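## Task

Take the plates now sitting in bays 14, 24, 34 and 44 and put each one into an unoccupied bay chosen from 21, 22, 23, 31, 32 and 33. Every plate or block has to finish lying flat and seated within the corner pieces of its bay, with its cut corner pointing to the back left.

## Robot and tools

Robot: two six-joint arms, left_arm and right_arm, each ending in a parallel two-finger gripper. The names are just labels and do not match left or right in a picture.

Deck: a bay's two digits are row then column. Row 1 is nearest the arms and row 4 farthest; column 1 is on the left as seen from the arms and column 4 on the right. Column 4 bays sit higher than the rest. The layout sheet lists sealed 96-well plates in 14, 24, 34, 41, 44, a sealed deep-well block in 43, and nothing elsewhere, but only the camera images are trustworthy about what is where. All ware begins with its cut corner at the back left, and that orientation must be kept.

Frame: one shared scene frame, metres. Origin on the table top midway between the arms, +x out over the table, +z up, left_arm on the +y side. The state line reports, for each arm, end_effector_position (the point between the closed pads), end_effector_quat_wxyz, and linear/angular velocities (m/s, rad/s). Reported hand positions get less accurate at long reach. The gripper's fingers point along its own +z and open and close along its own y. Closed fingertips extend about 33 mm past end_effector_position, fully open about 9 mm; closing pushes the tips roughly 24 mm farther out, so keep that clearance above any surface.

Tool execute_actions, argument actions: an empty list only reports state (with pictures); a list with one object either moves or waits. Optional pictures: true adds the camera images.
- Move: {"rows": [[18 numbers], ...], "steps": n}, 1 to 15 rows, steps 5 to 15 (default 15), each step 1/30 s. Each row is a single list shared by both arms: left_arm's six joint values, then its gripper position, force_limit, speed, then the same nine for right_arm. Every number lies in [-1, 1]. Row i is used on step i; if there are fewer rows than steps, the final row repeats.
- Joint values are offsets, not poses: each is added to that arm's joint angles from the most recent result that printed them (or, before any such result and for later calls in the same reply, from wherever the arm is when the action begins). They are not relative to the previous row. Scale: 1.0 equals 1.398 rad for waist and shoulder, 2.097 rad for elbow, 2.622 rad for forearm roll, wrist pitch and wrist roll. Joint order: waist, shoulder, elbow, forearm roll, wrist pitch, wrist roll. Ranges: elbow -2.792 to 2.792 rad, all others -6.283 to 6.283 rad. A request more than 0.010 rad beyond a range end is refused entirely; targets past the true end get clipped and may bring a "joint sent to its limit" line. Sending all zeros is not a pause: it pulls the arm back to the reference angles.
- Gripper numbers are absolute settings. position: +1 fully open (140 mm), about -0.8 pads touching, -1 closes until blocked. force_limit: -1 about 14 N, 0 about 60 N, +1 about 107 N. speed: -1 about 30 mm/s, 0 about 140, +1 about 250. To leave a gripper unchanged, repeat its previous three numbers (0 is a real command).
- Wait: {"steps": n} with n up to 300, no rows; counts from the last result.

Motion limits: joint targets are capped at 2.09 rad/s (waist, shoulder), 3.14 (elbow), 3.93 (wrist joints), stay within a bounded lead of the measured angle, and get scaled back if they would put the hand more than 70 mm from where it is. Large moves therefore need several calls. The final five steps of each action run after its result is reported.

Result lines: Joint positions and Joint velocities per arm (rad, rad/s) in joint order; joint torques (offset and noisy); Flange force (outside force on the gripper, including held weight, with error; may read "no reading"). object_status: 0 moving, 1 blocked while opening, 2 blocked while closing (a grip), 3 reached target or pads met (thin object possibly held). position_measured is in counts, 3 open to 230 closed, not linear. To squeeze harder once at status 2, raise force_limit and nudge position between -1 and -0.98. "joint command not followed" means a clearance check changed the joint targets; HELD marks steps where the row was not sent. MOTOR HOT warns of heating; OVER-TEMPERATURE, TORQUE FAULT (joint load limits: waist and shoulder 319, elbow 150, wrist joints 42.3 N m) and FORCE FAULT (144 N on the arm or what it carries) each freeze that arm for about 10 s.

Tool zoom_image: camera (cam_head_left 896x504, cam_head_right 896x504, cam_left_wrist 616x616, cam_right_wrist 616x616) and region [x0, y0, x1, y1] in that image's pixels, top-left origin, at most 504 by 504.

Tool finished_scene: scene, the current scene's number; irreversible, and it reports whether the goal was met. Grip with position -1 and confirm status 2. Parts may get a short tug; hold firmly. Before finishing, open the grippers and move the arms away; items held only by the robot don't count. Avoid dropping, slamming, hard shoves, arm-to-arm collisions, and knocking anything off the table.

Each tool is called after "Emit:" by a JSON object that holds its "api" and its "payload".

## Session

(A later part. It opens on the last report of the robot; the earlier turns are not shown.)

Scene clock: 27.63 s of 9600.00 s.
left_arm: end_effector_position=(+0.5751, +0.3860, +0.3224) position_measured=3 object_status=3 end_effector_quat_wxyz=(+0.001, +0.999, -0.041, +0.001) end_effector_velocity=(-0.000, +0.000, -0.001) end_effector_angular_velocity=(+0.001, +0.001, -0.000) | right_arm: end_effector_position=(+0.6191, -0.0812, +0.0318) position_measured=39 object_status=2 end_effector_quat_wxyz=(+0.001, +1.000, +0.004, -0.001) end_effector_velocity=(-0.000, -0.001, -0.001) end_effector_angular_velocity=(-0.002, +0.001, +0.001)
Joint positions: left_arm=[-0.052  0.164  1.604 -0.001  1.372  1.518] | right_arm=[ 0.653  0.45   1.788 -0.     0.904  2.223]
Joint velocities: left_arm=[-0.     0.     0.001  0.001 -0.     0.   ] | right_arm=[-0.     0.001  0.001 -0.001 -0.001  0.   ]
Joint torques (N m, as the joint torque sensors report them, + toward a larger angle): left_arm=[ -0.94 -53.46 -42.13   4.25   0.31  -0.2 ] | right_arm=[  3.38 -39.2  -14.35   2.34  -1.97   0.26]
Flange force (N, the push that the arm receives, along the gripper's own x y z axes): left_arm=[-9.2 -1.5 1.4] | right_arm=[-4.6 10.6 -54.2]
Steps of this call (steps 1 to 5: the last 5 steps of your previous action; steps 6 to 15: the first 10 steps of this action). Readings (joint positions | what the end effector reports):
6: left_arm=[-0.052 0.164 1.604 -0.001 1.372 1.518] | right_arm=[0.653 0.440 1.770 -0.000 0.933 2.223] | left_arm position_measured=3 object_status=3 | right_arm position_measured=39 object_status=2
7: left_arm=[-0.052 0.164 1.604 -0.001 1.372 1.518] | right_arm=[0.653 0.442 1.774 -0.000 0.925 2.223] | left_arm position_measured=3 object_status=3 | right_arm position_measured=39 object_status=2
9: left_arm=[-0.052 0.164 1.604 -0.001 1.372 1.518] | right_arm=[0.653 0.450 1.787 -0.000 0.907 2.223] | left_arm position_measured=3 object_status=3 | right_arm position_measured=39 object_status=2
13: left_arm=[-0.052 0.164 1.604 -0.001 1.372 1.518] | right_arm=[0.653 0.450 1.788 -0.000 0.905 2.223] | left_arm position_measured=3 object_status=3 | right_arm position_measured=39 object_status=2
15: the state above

Emit:
{"api": "execute_actions", "payload": {"actions": [{"rows":[[0,0,0,0,0,0,1,0,0, 0,-0.003,-0.002,0,0.003,0,1,0,0],[0,0,0,0,0,0,1,0,0, 0,-0.003,-0.002,0,0.003,0,1,0,0],[0,0,0,0,0,0,1,0,0, 0,-0.003,-0.002,0,0.003,0,1,0,0],[0,0,0,0,0,0,1,0,0, 0,-0.003,-0.002,0,0.003,0,1,0,0],[0,0,0,0,0,0,1,0,0, 0,-0.003,-0.002,0,0.003,0,1,0,0],[0,0,0,0,0,0,1,0,0, 0,-0.04,-0.022,0,0.04,0,1,0,0]],"steps":15}]}}

Emit:
{"api": "execute_actions", "payload": {"actions": [{"steps":8}], "pictures": true}}

Emit:
{"api": "zoom_image", "payload": {"camera": "cam_right_wrist", "region": [180, 180, 430, 400]}}

Scene clock: 28.27 s of 9600.00 s.
left_arm: end_effector_position=(+0.5751, +0.3860, +0.3224) position_measured=3 object_status=3 end_effector_quat_wxyz=(+0.001, +0.999, -0.041, +0.001) end_effector_velocity=(-0.000, +0.000, -0.001) end_effector_angular_velocity=(-0.000, +0.001, +0.001) | right_arm: end_effector_position=(+0.6204, -0.0803, +0.0871) position_measured=3 object_status=0 end_effector_quat_wxyz=(+0.001, +1.000, +0.004, -0.001) end_effector_velocity=(-0.005, -0.003, +0.276) end_effector_angular_velocity=(+0.010, -0.012, +0.000)
Joint positions: left_arm=[-0.052  0.164  1.604 -0.001  1.372  1.518] | right_arm=[ 0.653  0.4    1.746 -0.     0.998  2.223]
Joint velocities: left_arm=[ 0.     0.001  0.    -0.     0.    -0.   ] | right_arm=[ 0.    -0.26  -0.193  0.001  0.438 -0.001]
Joint torques (N m, as the joint torque sensors report them, + toward a larger angle): left_arm=[ -1.86 -55.07 -42.9    4.3    0.27  -0.34] | right_arm=[-1.34 -2.75 -4.42  0.65  0.88  0.09]
Flange force (N, the push that the arm receives, along the gripper's own x y z axes): left_arm=[-7.9 -3.5 2.6] | right_arm=[-2.4 9.0 -6.9]
Steps of this call (steps 1 to 5: the last 5 steps of your previous action; steps 6 to 9: the robot went on to your last target; steps 10 to 19: the first 10 steps of this action). Readings (joint positions | what the end effector reports):
10: left_arm=[-0.052 0.164 1.604 -0.001 1.372 1.518] | right_arm=[0.653 0.451 1.789 -0.000 0.905 2.223] | left_arm position_measured=3 object_status=3 | right_arm position_measured=39 object_status=0
11: left_arm=[-0.052 0.164 1.604 -0.001 1.372 1.518] | right_arm=[0.653 0.449 1.788 -0.001 0.909 2.223] | left_arm position_measured=3 object_status=3 | right_arm position_measured=39 object_status=0
13: left_arm=[-0.052 0.164 1.604 -0.001 1.372 1.518] | right_arm=[0.653 0.447 1.785 -0.001 0.912 2.223] | left_arm position_measured=3 object_status=3 | right_arm position_measured=19 object_status=0
17: left_arm=[-0.052 0.164 1.604 -0.001 1.372 1.518] | right_arm=[0.653 0.429 1.770 -0.001 0.948 2.223] | left_arm position_measured=3 object_status=3 | right_arm position_measured=3 object_status=0
19: the state above

Scene clock: 28.53 s of 9600.00 s.
left_arm: end_effector_position=(+0.5751, +0.3860, +0.3224) position_measured=3 object_status=3 end_effector_quat_wxyz=(+0.001, +0.999, -0.041, +0.001) end_effector_velocity=(-0.000, -0.001, +0.000) end_effector_angular_velocity=(-0.000, -0.000, -0.002) | right_arm: end_effector_position=(+0.6195, -0.0809, +0.0926) position_measured=3 object_status=3 end_effector_quat_wxyz=(+0.001, +1.000, +0.004, -0.002) end_effector_velocity=(-0.001, -0.000, -0.000) end_effector_angular_velocity=(-0.001, +0.002, -0.001)
Joint positions: left_arm=[-0.052  0.164  1.604 -0.001  1.372  1.518] | right_arm=[ 0.653  0.395  1.742 -0.     1.009  2.223]
Joint velocities: left_arm=[-0.001 -0.    -0.    -0.     0.     0.001] | right_arm=[-0.     0.     0.     0.     0.001  0.001]
Joint torques (N m, as the joint torque sensors report them, + toward a larger angle): left_arm=[ -2.41 -54.76 -41.84   4.51   0.19  -0.46] | right_arm=[  2.45 -73.97 -32.85   3.66   0.32  -0.02]
Flange force (N, the push that the arm receives, along the gripper's own x y z axes): left_arm=[-6.1 -4.0 0.7] | right_arm=[4.5 0.6 -2.2]
Kept back: nothing.
Steps of this call (steps 1 to 5: the last 5 steps of your previous action; steps 6 to 8: the robot went on to your last target). Readings (joint positions | what the end effector reports):
1: left_arm=[-0.052 0.164 1.604 -0.001 1.372 1.518] | right_arm=[0.653 0.395 1.742 -0.000 1.007 2.223] | left_arm position_measured=3 object_status=3 | right_arm position_measured=3 object_status=0
2: left_arm=[-0.052 0.164 1.604 -0.001 1.372 1.518] | right_arm=[0.653 0.394 1.742 -0.000 1.009 2.223] | left_arm position_measured=3 object_status=3 | right_arm position_measured=3 object_status=0
4: left_arm=[-0.052 0.164 1.604 -0.001 1.372 1.518] | right_arm=[0.653 0.394 1.742 -0.000 1.009 2.223] | left_arm position_measured=3 object_status=3 | right_arm position_measured=3 object_status=3
8: the state above

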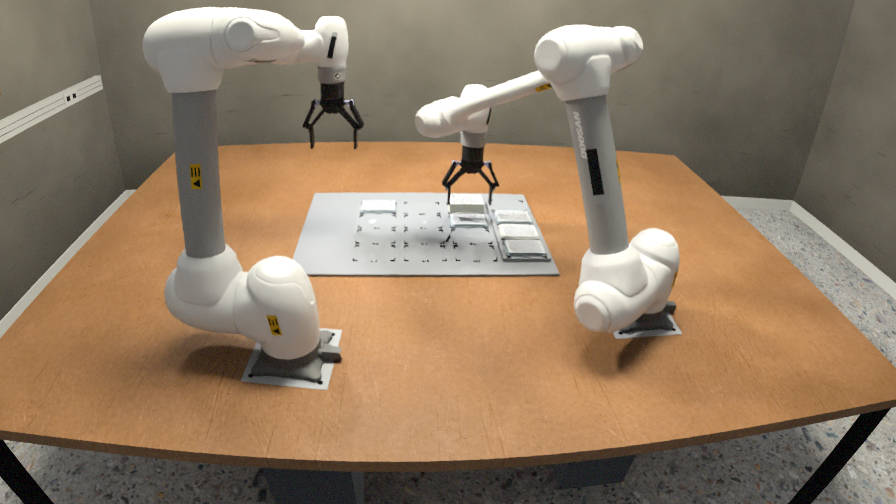

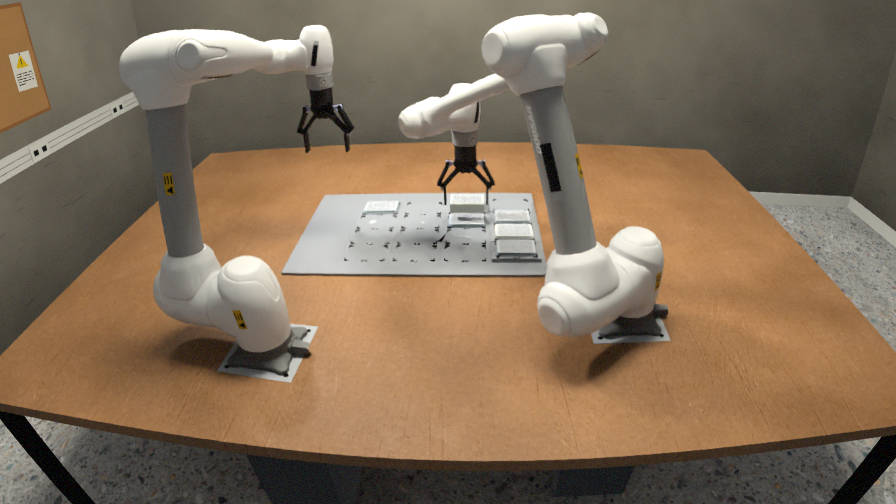

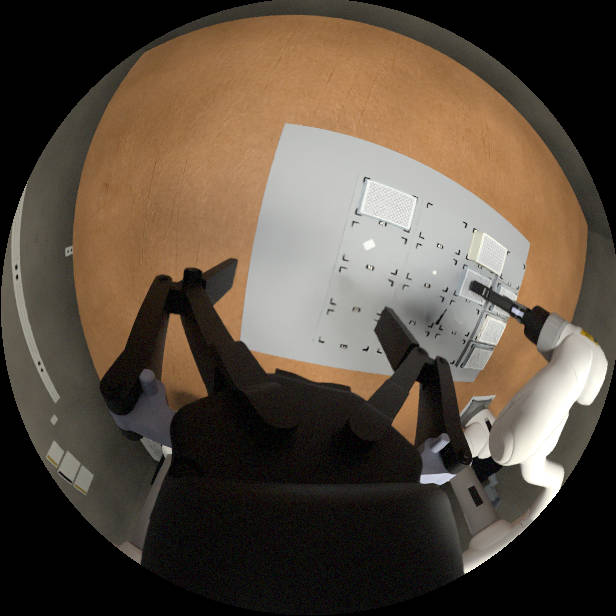

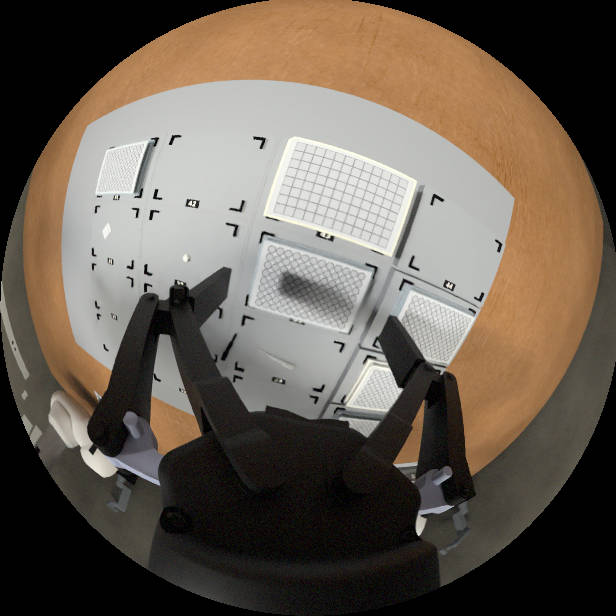

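Region (180, 180, 430, 400) of cam_right_wrist's 616x616 image, scaled by 2.016, with more detail than that image has; it fills the top 444 rows of this view, and the rest is white.

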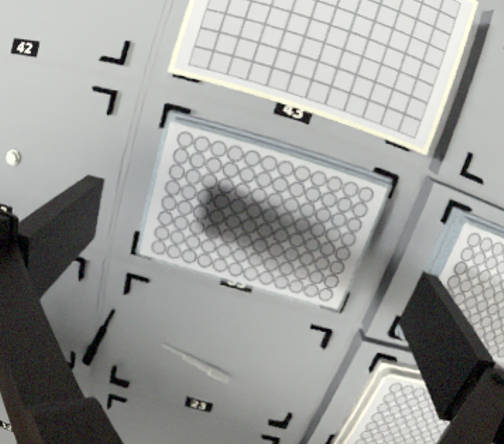

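Emit:
{"api": "execute_actions", "payload": {"actions": [{"rows":[[0,0,0,0,0,0,1,0,0, -0.153,-0.079,0.097,0,-0.037,-0.082,1,0,0]],"steps":15}]}}

Emit:
{"api": "execute_actions", "payload": {"actions": [{"steps":12}], "pictures": true}}

Scene clock: 29.10 s of 9600.00 s.
left_arm: end_effector_position=(+0.5751, +0.3860, +0.3224) position_measured=3 object_status=3 end_effector_quat_wxyz=(+0.001, +0.999, -0.041, +0.001) end_effector_velocity=(-0.000, +0.000, +0.000) end_effector_angular_velocity=(+0.000, +0.000, -0.000) | right_arm: end_effector_position=(+0.6244, -0.2179, +0.0765) position_measured=3 object_status=3 end_effector_quat_wxyz=(+0.000, +1.000, +0.004, -0.001) end_effector_velocity=(-0.042, -0.452, -0.058) end_effector_angular_velocity=(+0.006, -0.008, -0.001)
Joint positions: left_arm=[-0.052  0.164  1.604 -0.001  1.372  1.518] | right_arm=[ 0.477  0.304  1.91  -0.     0.93   2.046]
Joint velocities: left_arm=[-0. -0.  0.  0.  0. -0.] | right_arm=[-0.602 -0.312  0.57   0.    -0.268 -0.601]
Joint torques (N m, as the joint torque sensors report them, + toward a larger angle): left_arm=[ -2.28 -53.55 -41.65   4.41   0.39  -0.23] | right_arm=[ 13.35 -64.68 -33.35   3.89   0.23  -0.05]
Flange force (N, the push that the arm receives, along the gripper's own x y z axes): left_arm=[-8.2 -4.1 0.2] | right_arm=[7.1 5.0 0.7]
Steps of this call (steps 1 to 7: the robot went on to your last target; steps 8 to 17: the first 10 steps of this action). Readings (joint positions | what the end effector reports):
8: left_arm=[-0.052 0.164 1.604 -0.001 1.372 1.518] | right_arm=[0.653 0.394 1.743 -0.000 1.009 2.223] | left_arm position_measured=3 object_status=3 | right_arm position_measured=3 object_status=3
9: left_arm=[-0.052 0.164 1.604 -0.001 1.372 1.518] | right_arm=[0.648 0.392 1.748 -0.000 1.007 2.218] | left_arm position_measured=3 object_status=3 | right_arm position_measured=3 object_status=3
11: left_arm=[-0.052 0.164 1.604 -0.001 1.372 1.518] | right_arm=[0.614 0.375 1.780 -0.000 0.991 2.184] | left_arm position_measured=3 object_status=3 | right_arm position_measured=3 object_status=3
15: left_arm=[-0.052 0.164 1.604 -0.001 1.372 1.518] | right_arm=[0.521 0.327 1.868 -0.000 0.950 2.091] | left_arm position_measured=3 object_status=3 | right_arm position_measured=3 object_status=3
17: the state above

Scene clock: 29.50 s of 9600.00 s.
left_arm: end_effector_position=(+0.5751, +0.3860, +0.3224) position_measured=3 object_status=3 end_effector_quat_wxyz=(+0.001, +0.999, -0.041, +0.001) end_effector_velocity=(-0.000, +0.000, -0.001) end_effector_angular_velocity=(+0.001, +0.002, +0.000) | right_arm: end_effector_position=(+0.6211, -0.2459, +0.0728) position_measured=3 object_status=3 end_effector_quat_wxyz=(+0.000, +1.000, +0.004, -0.000) end_effector_velocity=(-0.000, -0.000, -0.000) end_effector_angular_velocity=(-0.000, +0.000, -0.001)
Joint positions: left_arm=[-0.052  0.164  1.604 -0.001  1.372  1.518] | right_arm=[ 0.439  0.284  1.946 -0.     0.912  2.008]
Joint velocities: left_arm=[-0.     0.001  0.     0.001  0.    -0.   ] | right_arm=[-0.    -0.     0.    -0.     0.     0.001]
Joint torques (N m, as the joint torque sensors report them, + toward a larger angle): left_arm=[ -1.3  -53.39 -42.33   4.48   0.28  -0.53] | right_arm=[  2.6  -60.3  -30.66   3.45   0.18  -0.03]
Flange force (N, the push that the arm receives, along the gripper's own x y z axes): left_arm=[-9.6 -2.9 1.3] | right_arm=[3.5 2.8 -3.1]
Kept back: nothing.
Steps of this call (steps 1 to 5: the last 5 steps of your previous action; steps 6 to 12: the robot went on to your last target). Readings (joint positions | what the end effector reports):
1: left_arm=[-0.052 0.164 1.604 -0.001 1.372 1.518] | right_arm=[0.459 0.294 1.927 -0.000 0.921 2.028] | left_arm position_measured=3 object_status=3 | right_arm position_measured=3 object_status=3
2: left_arm=[-0.052 0.164 1.604 -0.001 1.372 1.518] | right_arm=[0.447 0.288 1.939 -0.000 0.916 2.016] | left_arm position_measured=3 object_status=3 | right_arm position_measured=3 object_status=3
4: left_arm=[-0.052 0.164 1.604 -0.001 1.372 1.518] | right_arm=[0.439 0.284 1.945 -0.000 0.913 2.009] | left_arm position_measured=3 object_status=3 | right_arm position_measured=3 object_status=3
8: left_arm=[-0.052 0.164 1.604 -0.001 1.372 1.518] | right_arm=[0.439 0.284 1.946 -0.000 0.912 2.008] | left_arm position_measured=3 object_status=3 | right_arm position_measured=3 object_status=3
12: the state above

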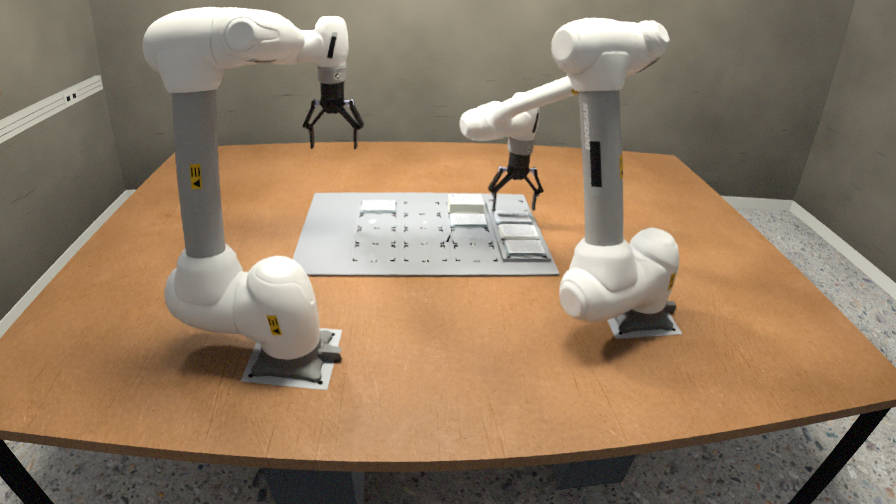

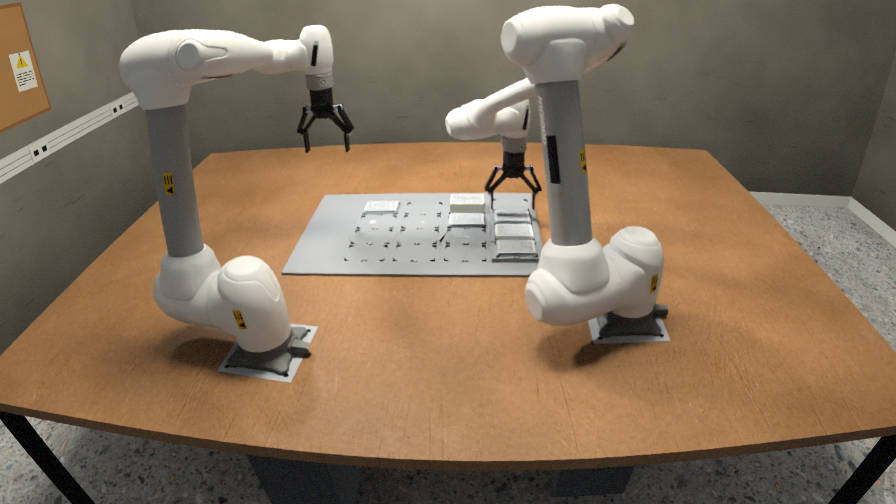

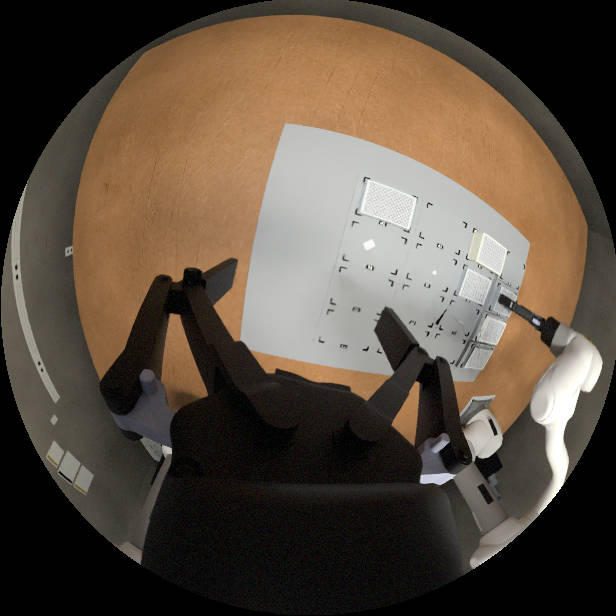

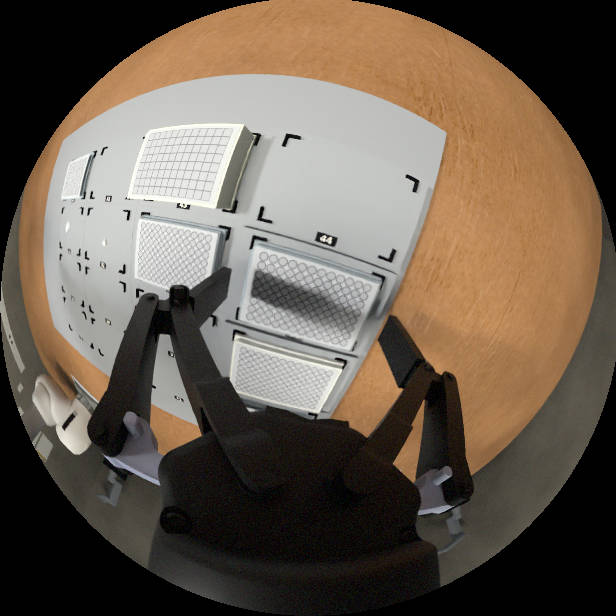

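Emit:
{"api": "execute_actions", "payload": {"actions": [{"rows":[[0,0,0,0,0,0,1,0,0, 0,0.024,0.011,0,-0.021,0,1,0,0],[0,0,0,0,0,0,1,0,0, 0,0.024,0.011,0,-0.021,0,1,0,0],[0,0,0,0,0,0,1,0,0, 0,0.024,0.011,0,-0.021,0,1,0,0],[0,0,0,0,0,0,1,0,0, 0,0.024,0.011,0,-0.021,0,1,0,0],[0,0,0,0,0,0,1,0,0, 0,0.024,0.011,0,-0.021,0,1,0,0],[0,0,0,0,0,0,1,0,0, 0,0.024,0.011,0,-0.021,0,1,0,0],[0,0,0,0,0,0,1,0,0, 0,0.024,0.011,0,-0.021,0,1,0,0],[0,0,0,0,0,0,1,0,0, 0,0.024,0.011,0,-0.021,0,1,0,0],[0,0,0,0,0,0,1,0,0, 0,0.024,0.011,0,-0.021,0,-1,0,0]],"steps":15}]}}

Emit:
{"api": "execute_actions", "payload": {"actions": [{"steps":10}]}}

Scene clock: 30.07 s of 9600.00 s.
left_arm: end_effector_position=(+0.5751, +0.3860, +0.3224) position_measured=3 object_status=3 end_effector_quat_wxyz=(+0.001, +0.999, -0.041, +0.001) end_effector_velocity=(+0.000, -0.000, +0.000) end_effector_angular_velocity=(+0.000, -0.001, -0.001) | right_arm: end_effector_position=(+0.6205, -0.2463, +0.0422) position_measured=8 object_status=0 end_effector_quat_wxyz=(+0.001, +1.000, +0.004, -0.001) end_effector_velocity=(-0.000, -0.000, +0.000) end_effector_angular_velocity=(-0.000, +0.000, +0.000)
Joint positions: left_arm=[-0.052  0.164  1.604 -0.001  1.372  1.518] | right_arm=[ 0.439  0.318  1.969 -0.     0.857  2.008]
Joint velocities: left_arm=[-0.001 -0.    -0.001  0.001 -0.     0.   ] | right_arm=[ 0.    -0.    -0.    -0.     0.001 -0.   ]
Joint torques (N m, as the joint torque sensors report them, + toward a larger angle): left_arm=[ -1.85 -53.83 -42.05   4.28   0.24  -0.28] | right_arm=[  2.68 -62.27 -29.86   3.31   0.16  -0.14]
Flange force (N, the push that the arm receives, along the gripper's own x y z axes): left_arm=[-8.4 -3.0 0.8] | right_arm=[2.7 3.4 -2.4]
Steps of this call (steps 1 to 7: the robot went on to your last target; steps 8 to 17: the first 10 steps of this action). Readings (joint positions | what the end effector reports):
8: left_arm=[-0.052 0.164 1.604 -0.001 1.372 1.518] | right_arm=[0.439 0.284 1.946 -0.000 0.911 2.008] | left_arm position_measured=3 object_status=3 | right_arm position_measured=3 object_status=3
9: left_arm=[-0.052 0.164 1.604 -0.001 1.372 1.518] | right_arm=[0.439 0.289 1.949 -0.000 0.902 2.008] | left_arm position_measured=3 object_status=3 | right_arm position_measured=3 object_status=3
11: left_arm=[-0.052 0.164 1.604 -0.001 1.372 1.518] | right_arm=[0.439 0.312 1.965 -0.000 0.867 2.008] | left_arm position_measured=3 object_status=3 | right_arm position_measured=3 object_status=3
15: left_arm=[-0.052 0.164 1.604 -0.001 1.372 1.518] | right_arm=[0.439 0.318 1.969 -0.000 0.857 2.008] | left_arm position_measured=3 object_status=3 | right_arm position_measured=3 object_status=3
17: the state above

Scene clock: 30.40 s of 9600.00 s.
left_arm: end_effector_position=(+0.5751, +0.3860, +0.3224) position_measured=3 object_status=3 end_effector_quat_wxyz=(+0.001, +0.999, -0.041, +0.001) end_effector_velocity=(+0.000, -0.000, -0.001) end_effector_angular_velocity=(+0.000, +0.001, +0.000) | right_arm: end_effector_position=(+0.6206, -0.2462, +0.0424) position_measured=35 object_status=2 end_effector_quat_wxyz=(+0.000, +1.000, +0.004, -0.001) end_effector_velocity=(+0.000, +0.000, +0.000) end_effector_angular_velocity=(+0.001, -0.001, +0.001)
Joint positions: left_arm=[-0.052  0.164  1.604 -0.001  1.372  1.518] | right_arm=[ 0.439  0.317  1.969 -0.     0.857  2.008]
Joint velocities: left_arm=[-0.     0.002 -0.001  0.     0.    -0.   ] | right_arm=[-0.    -0.    -0.     0.    -0.001 -0.001]
Joint torques (N m, as the joint torque sensors report them, + toward a larger angle): left_arm=[ -1.83 -52.88 -42.19   4.45   0.26  -0.26] | right_arm=[ -1.98 -29.3  -12.4    0.59  -2.25  -0.13]
Flange force (N, the push that the arm receives, along the gripper's own x y z axes): left_arm=[-9.6 -3.0 1.3] | right_arm=[-8.1 0.4 -57.0]
Kept back: nothing.
Steps of this call (steps 1 to 5: the last 5 steps of your previous action; steps 6 to 10: the robot went on to your last target). Readings (joint positions | what the end effector reports):
1: left_arm=[-0.052 0.164 1.604 -0.001 1.372 1.518] | right_arm=[0.439 0.318 1.969 -0.000 0.857 2.008] | left_arm position_measured=3 object_status=3 | right_arm position_measured=16 object_status=0
2: left_arm=[-0.052 0.164 1.604 -0.001 1.372 1.518] | right_arm=[0.439 0.318 1.969 -0.000 0.857 2.008] | left_arm position_measured=3 object_status=3 | right_arm position_measured=23 object_status=0
4: left_arm=[-0.052 0.164 1.604 -0.001 1.372 1.518] | right_arm=[0.439 0.317 1.969 -0.000 0.857 2.008] | left_arm position_measured=3 object_status=3 | right_arm position_measured=35 object_status=0
8: left_arm=[-0.052 0.164 1.604 -0.001 1.372 1.518] | right_arm=[0.439 0.317 1.969 -0.000 0.857 2.008] | left_arm position_measured=3 object_status=3 | right_arm position_measured=35 object_status=0
10: the state above

Emit:
{"api": "execute_actions", "payload": {"actions": [{"rows":[[0,0,0,0,0,0,1,0,0, 0,-0.045,-0.023,0,0.042,0,-1,0,0]],"steps":12}]}}

Emit:
{"api": "execute_actions", "payload": {"actions": [{"rows":[[0,0,0,0,0,0,1,0,0, 0.42,0.293,-0.303,0,0.086,0.224,-1,0,0]],"steps":15}]}}

Emit:
{"api": "execute_actions", "payload": {"actions": [{"steps":25}], "pictures": true}}

Scene clock: 31.03 s of 9600.00 s.
left_arm: end_effector_position=(+0.5751, +0.3860, +0.3224) position_measured=3 object_status=3 end_effector_quat_wxyz=(+0.001, +0.999, -0.041, +0.001) end_effector_velocity=(-0.000, +0.001, -0.001) end_effector_angular_velocity=(+0.000, +0.001, +0.002) | right_arm: end_effector_position=(+0.6217, -0.2456, +0.1024) position_measured=38 object_status=0 end_effector_quat_wxyz=(-0.000, +1.000, +0.004, +0.000) end_effector_velocity=(-0.012, -0.006, +0.006) end_effector_angular_velocity=(-0.013, +0.028, +0.001)
Joint positions: left_arm=[-0.052  0.164  1.604 -0.001  1.372  1.518] | right_arm=[ 0.439  0.254  1.921 -0.     0.966  2.008]
Joint velocities: left_arm=[ 0.001  0.     0.001  0.    -0.    -0.001] | right_arm=[ 0.    -0.009  0.    -0.     0.04  -0.001]
Joint torques (N m, as the joint torque sensors report them, + toward a larger angle): left_arm=[ -0.67 -53.7  -41.85   4.23   0.22  -0.21] | right_arm=[  0.33 -19.07 -16.2    1.92   0.35  -0.07]
Flange force (N, the push that the arm receives, along the gripper's own x y z axes): left_arm=[-8.2 -1.2 0.5] | right_arm=[5.3 5.3 -1.8]
Steps of this call (steps 1 to 12: the robot went on to your last target; steps 13 to 19: the first 7 steps of this action). Readings (joint positions | what the end effector reports):
13: left_arm=[-0.052 0.164 1.604 -0.001 1.372 1.518] | right_arm=[0.439 0.317 1.969 -0.000 0.858 2.008] | left_arm position_measured=3 object_status=3 | right_arm position_measured=35 object_status=2
14: left_arm=[-0.052 0.164 1.604 -0.001 1.372 1.518] | right_arm=[0.439 0.313 1.965 -0.000 0.867 2.008] | left_arm position_measured=3 object_status=3 | right_arm position_measured=35 object_status=2
16: left_arm=[-0.052 0.164 1.604 -0.001 1.372 1.518] | right_arm=[0.439 0.282 1.941 -0.000 0.922 2.008] | left_arm position_measured=3 object_status=3 | right_arm position_measured=38 object_status=0
19: the state above

Scene clock: 31.53 s of 9600.00 s.
left_arm: end_effector_position=(+0.5751, +0.3860, +0.3224) position_measured=3 object_status=3 end_effector_quat_wxyz=(+0.001, +0.999, -0.041, +0.001) end_effector_velocity=(-0.000, -0.000, +0.000) end_effector_angular_velocity=(-0.001, -0.000, +0.000) | right_arm: end_effector_position=(+0.6469, -0.1038, +0.1109) position_measured=38 object_status=2 end_effector_quat_wxyz=(+0.000, +1.000, -0.008, -0.000) end_effector_velocity=(-0.026, +0.530, +0.012) end_effector_angular_velocity=(-0.001, +0.001, +0.033)
Joint positions: left_arm=[-0.052  0.164  1.604 -0.001  1.372  1.518] | right_arm=[ 0.604  0.387  1.716 -0.     1.04   2.197]
Joint velocities: left_arm=[-0.    -0.001  0.    -0.001  0.     0.   ] | right_arm=[ 0.628  0.417 -0.645  0.     0.229  0.595]
Joint torques (N m, as the joint torque sensors report them, + toward a larger angle): left_arm=[  0.   -53.78 -41.89   4.2    0.33  -0.1 ] | right_arm=[  3.09 -76.54 -32.7    3.63  -0.02  -0.11]
Flange force (N, the push that the arm receives, along the gripper's own x y z axes): left_arm=[-8.4 -0.3 0.6] | right_arm=[-0.2 -1.8 -2.1]
Steps of this call (steps 1 to 5: the last 5 steps of your previous action; steps 6 to 15: the first 10 steps of this action, its rows measured from where the robot was after step 5). Readings (joint positions | what the end effector reports):
5: left_arm=[-0.052 0.164 1.604 -0.001 1.372 1.518] | right_arm=[0.439 0.255 1.921 -0.000 0.967 2.008] | left_arm position_measured=3 object_status=3 | right_arm position_measured=38 object_status=2
6: left_arm=[-0.052 0.164 1.604 -0.001 1.372 1.518] | right_arm=[0.440 0.255 1.920 -0.000 0.968 2.008] | left_arm position_measured=3 object_status=3 | right_arm position_measured=38 object_status=2
7: left_arm=[-0.052 0.164 1.604 -0.001 1.372 1.518] | right_arm=[0.445 0.260 1.913 -0.000 0.970 2.015] | left_arm position_measured=3 object_status=3 | right_arm position_measured=38 object_status=2
9: left_arm=[-0.052 0.164 1.604 -0.001 1.372 1.518] | right_arm=[0.478 0.289 1.866 -0.000 0.987 2.058] | left_arm position_measured=3 object_status=3 | right_arm position_measured=38 object_status=2
13: left_arm=[-0.052 0.164 1.604 -0.001 1.372 1.518] | right_arm=[0.562 0.357 1.761 -0.000 1.024 2.155] | left_arm position_measured=3 object_status=3 | right_arm position_measured=38 object_status=2
15: the state above

Scene clock: 32.37 s of 9600.00 s.
left_arm: end_effector_position=(+0.5751, +0.3860, +0.3224) position_measured=3 object_status=3 end_effector_quat_wxyz=(+0.001, +0.999, -0.041, +0.001) end_effector_velocity=(+0.000, -0.001, +0.000) end_effector_angular_velocity=(+0.000, -0.001, -0.002) | right_arm: end_effector_position=(+0.5130, +0.2493, +0.1016) position_measured=38 object_status=2 end_effector_quat_wxyz=(+0.000, +1.000, +0.004, -0.000) end_effector_velocity=(+0.000, +0.000, +0.001) end_effector_angular_velocity=(+0.000, -0.000, -0.002)
Joint positions: left_arm=[-0.052  0.164  1.604 -0.001  1.372  1.518] | right_arm=[ 1.026  0.664  1.285 -0.     1.193  2.595]
Joint velocities: left_arm=[-0.001 -0.    -0.     0.    -0.     0.   ] | right_arm=[-0.    -0.    -0.002 -0.     0.002  0.002]
Joint torques (N m, as the joint torque sensors report them, + toward a larger angle): left_arm=[ -1.27 -54.58 -42.16   4.29   0.2   -0.33] | right_arm=[ -0.35 -97.91 -35.02   3.71   0.41  -0.34]
Flange force (N, the push that the arm receives, along the gripper's own x y z axes): left_arm=[-7.3 -2.4 1.2] | right_arm=[2.0 -1.8 -4.4]
Kept back: nothing.
Steps of this call (steps 1 to 5: the last 5 steps of your previous action; steps 6 to 25: the robot went on to your last target). Readings (joint positions | what the end effector reports):
1: left_arm=[-0.052 0.164 1.604 -0.001 1.372 1.518] | right_arm=[0.626 0.401 1.694 -0.000 1.048 2.217] | left_arm position_measured=3 object_status=3 | right_arm position_measured=38 object_status=2
2: left_arm=[-0.052 0.164 1.604 -0.001 1.372 1.518] | right_arm=[0.647 0.414 1.673 -0.000 1.055 2.237] | left_arm position_measured=3 object_status=3 | right_arm position_measured=38 object_status=2
4: left_arm=[-0.052 0.164 1.604 -0.001 1.372 1.518] | right_arm=[0.689 0.442 1.630 -0.000 1.070 2.276] | left_arm position_measured=3 object_status=3 | right_arm position_measured=38 object_status=2
8: left_arm=[-0.052 0.164 1.604 -0.001 1.372 1.518] | right_arm=[0.771 0.496 1.546 -0.000 1.100 2.354] | left_arm position_measured=3 object_status=3 | right_arm position_measured=38 object_status=2
25: the state above

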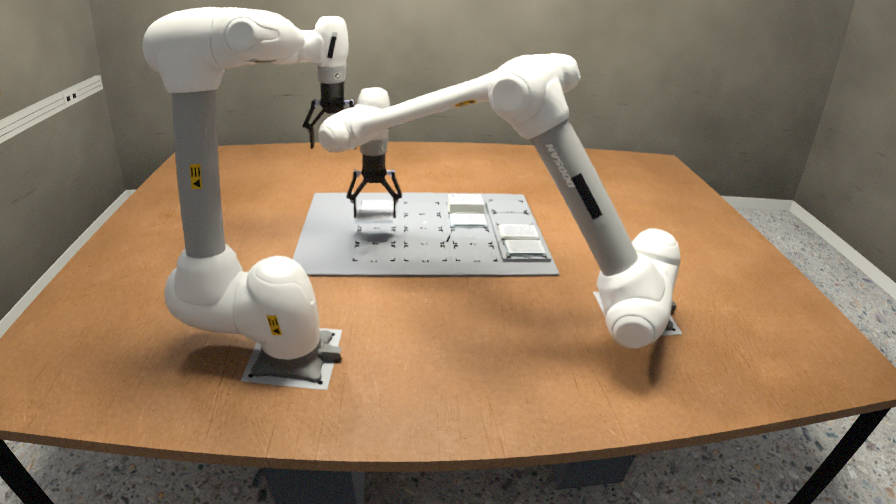

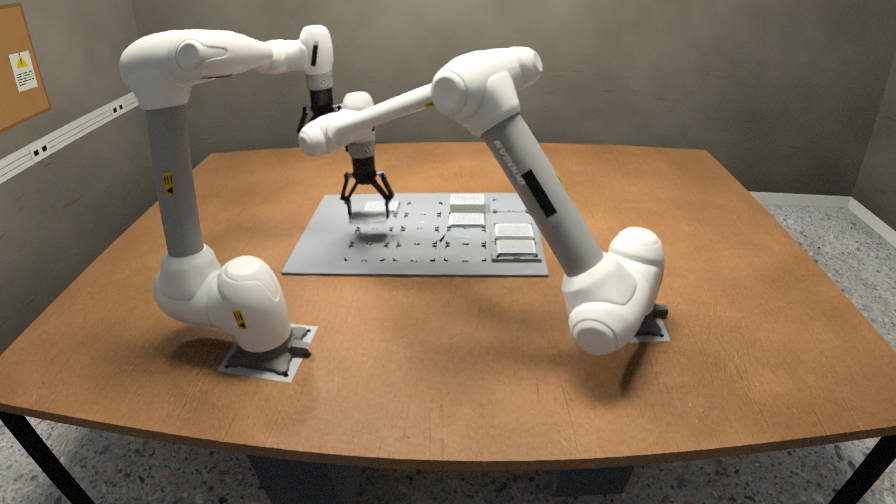

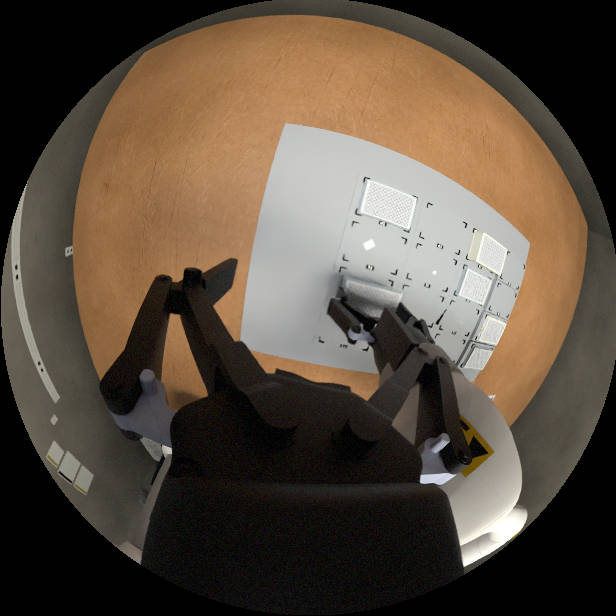

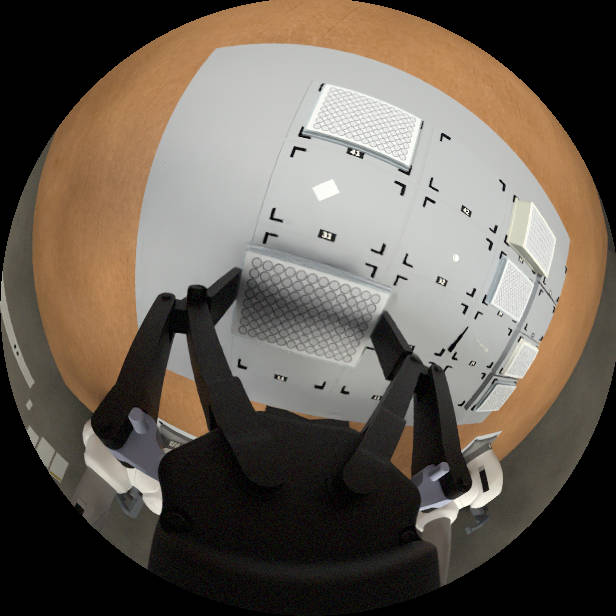

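Emit:
{"api": "execute_actions", "payload": {"actions": [{"rows":[[0,0,0,0,0,0,1,0,0, -0.003,0.024,0.019,0,-0.027,-0.0015,-1,0,0]],"steps":15}], "pictures": true}}

Emit:
{"api": "zoom_image", "payload": {"camera": "cam_right_wrist", "region": [180, 180, 430, 400]}}

Scene clock: 33.03 s of 9600.00 s.
left_arm: end_effector_position=(+0.5751, +0.3860, +0.3224) position_measured=3 object_status=3 end_effector_quat_wxyz=(+0.001, +0.999, -0.041, +0.001) end_effector_velocity=(-0.000, +0.000, -0.001) end_effector_angular_velocity=(+0.001, +0.000, +0.000) | right_arm: end_effector_position=(+0.5156, +0.2465, +0.0509) position_measured=38 object_status=2 end_effector_quat_wxyz=(+0.002, +1.000, +0.004, -0.001) end_effector_velocity=(+0.001, +0.001, +0.001) end_effector_angular_velocity=(+0.003, -0.002, +0.000)
Joint positions: left_arm=[-0.052  0.164  1.604 -0.001  1.372  1.518] | right_arm=[ 1.022  0.698  1.325 -0.     1.122  2.591]
Joint velocities: left_arm=[ 0.    -0.     0.001  0.001 -0.    -0.   ] | right_arm=[-0.    -0.001 -0.     0.    -0.002 -0.001]
Joint torques (N m, as the joint torque sensors report them, + toward a larger angle): left_arm=[ -0.83 -56.61 -42.25   4.34   0.12  -0.42] | right_arm=[   2.38 -101.13  -34.68    4.      0.14   -0.19]
Flange force (N, the push that the arm receives, along the gripper's own x y z axes): left_arm=[-4.6 -1.9 1.8] | right_arm=[3.9 -1.9 -2.9]
Steps of this call (steps 1 to 10: the robot went on to your last target; steps 11 to 20: the first 10 steps of this action). Readings (joint positions | what the end effector reports):
11: left_arm=[-0.052 0.164 1.604 -0.001 1.372 1.518] | right_arm=[1.026 0.665 1.285 -0.000 1.192 2.595] | left_arm position_measured=3 object_status=3 | right_arm position_measured=38 object_status=2
12: left_arm=[-0.052 0.164 1.604 -0.001 1.372 1.518] | right_arm=[1.026 0.668 1.290 -0.000 1.182 2.595] | left_arm position_measured=3 object_status=3 | right_arm position_measured=38 object_status=2
14: left_arm=[-0.052 0.164 1.604 -0.001 1.372 1.518] | right_arm=[1.023 0.691 1.317 -0.000 1.137 2.593] | left_arm position_measured=3 object_status=3 | right_arm position_measured=38 object_status=2
18: left_arm=[-0.052 0.164 1.604 -0.001 1.372 1.518] | right_arm=[1.022 0.698 1.325 -0.000 1.122 2.591] | left_arm position_measured=3 object_status=3 | right_arm position_measured=38 object_status=2
20: the state above

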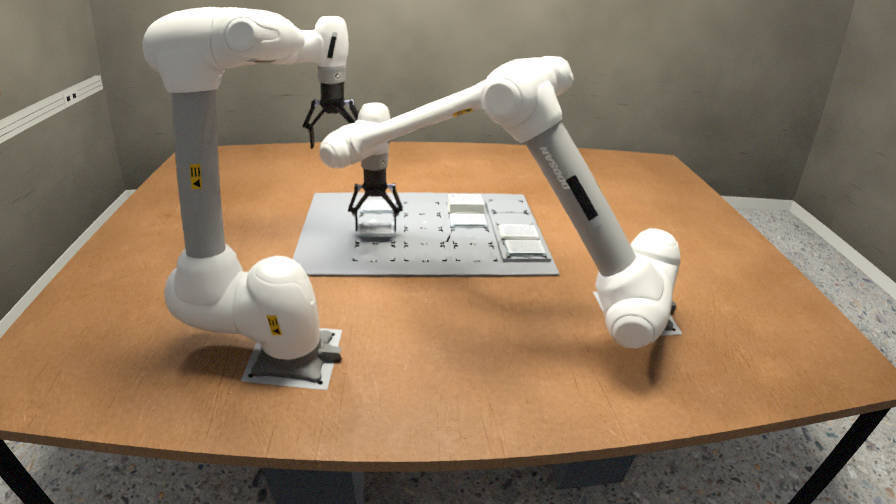

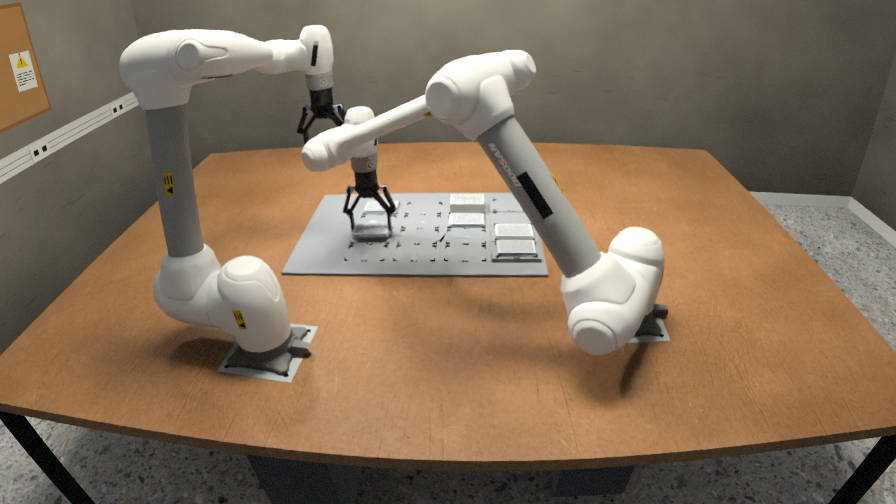

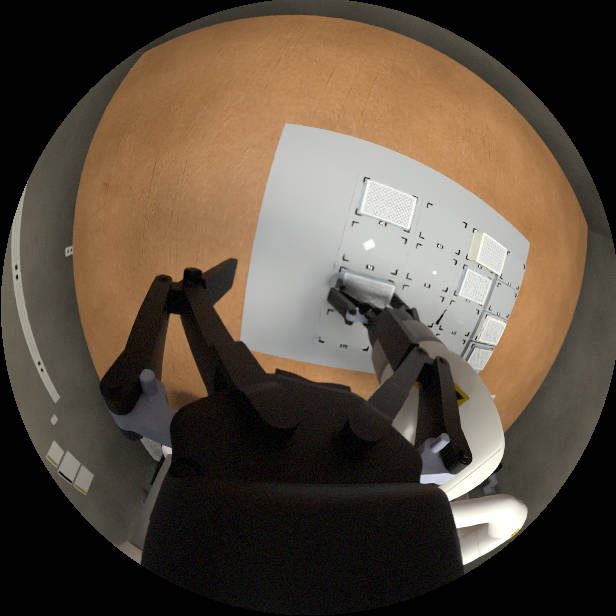

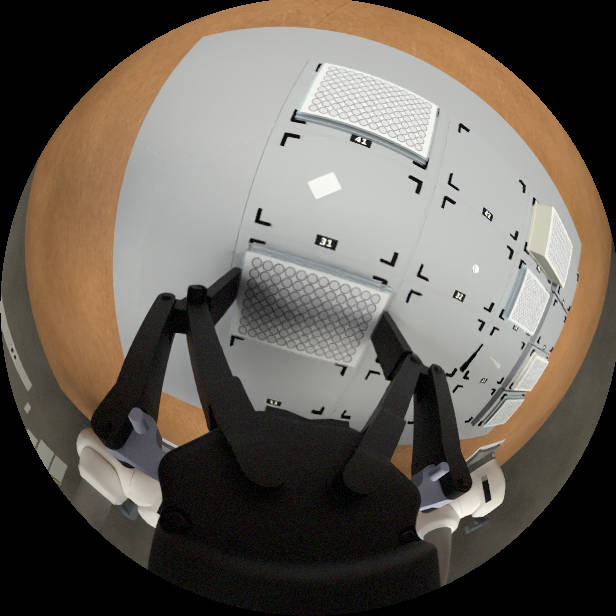

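Region (180, 180, 430, 400) of cam_right_wrist's 616x616 image, scaled by 2.016, with more detail than that image has; it fills the top 444 rows of this view, and the rest is white.

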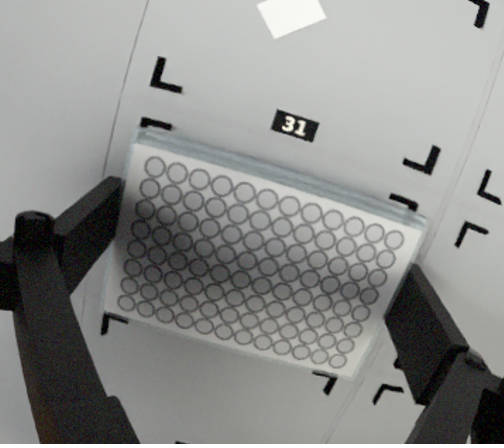

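Emit:
{"api": "execute_actions", "payload": {"actions": [{"rows":[[0,0,0,0,0,0,1,0,0, 0.002,0.009,0.007,0,-0.0105,0.001,-1,0,0]],"steps":15}]}}

Scene clock: 33.53 s of 9600.00 s.
left_arm: end_effector_position=(+0.5751, +0.3860, +0.3224) position_measured=3 object_status=3 end_effector_quat_wxyz=(+0.001, +0.999, -0.041, +0.001) end_effector_velocity=(+0.000, +0.000, -0.000) end_effector_angular_velocity=(-0.000, +0.000, -0.001) | right_arm: end_effector_position=(+0.5131, +0.2470, +0.0323) position_measured=38 object_status=2 end_effector_quat_wxyz=(+0.001, +1.000, +0.004, -0.001) end_effector_velocity=(-0.000, +0.001, +0.001) end_effector_angular_velocity=(+0.001, -0.002, +0.000)
Joint positions: left_arm=[-0.052  0.164  1.604 -0.001  1.372  1.518] | right_arm=[ 1.025  0.71   1.34  -0.     1.095  2.594]
Joint velocities: left_arm=[ 0.     0.     0.    -0.    -0.     0.002] | right_arm=[ 0.001 -0.    -0.001 -0.001 -0.001  0.001]
Joint torques (N m, as the joint torque sensors report them, + toward a larger angle): left_arm=[ -1.26 -53.63 -42.32   4.31   0.45  -0.44] | right_arm=[   2.01 -101.7   -34.21    3.82    0.14   -0.29]
Flange force (N, the push that the arm receives, along the gripper's own x y z axes): left_arm=[-9.2 -2.7 1.7] | right_arm=[3.9 -2.8 -0.5]
Steps of this call (steps 1 to 5: the last 5 steps of your previous action; steps 6 to 15: the first 10 steps of this action). Readings (joint positions | what the end effector reports):
6: left_arm=[-0.052 0.164 1.604 -0.001 1.372 1.518] | right_arm=[1.022 0.698 1.325 -0.000 1.121 2.591] | left_arm position_measured=3 object_status=3 | right_arm position_measured=38 object_status=2
7: left_arm=[-0.052 0.164 1.604 -0.001 1.372 1.518] | right_arm=[1.023 0.701 1.329 0.000 1.112 2.591] | left_arm position_measured=3 object_status=3 | right_arm position_measured=38 object_status=2
9: left_arm=[-0.052 0.164 1.604 -0.001 1.372 1.518] | right_arm=[1.025 0.710 1.340 -0.000 1.097 2.593] | left_arm position_measured=3 object_status=3 | right_arm position_measured=38 object_status=2
13: left_arm=[-0.052 0.164 1.604 -0.001 1.372 1.518] | right_arm=[1.025 0.710 1.340 -0.000 1.095 2.594] | left_arm position_measured=3 object_status=3 | right_arm position_measured=38 object_status=2
15: the state above


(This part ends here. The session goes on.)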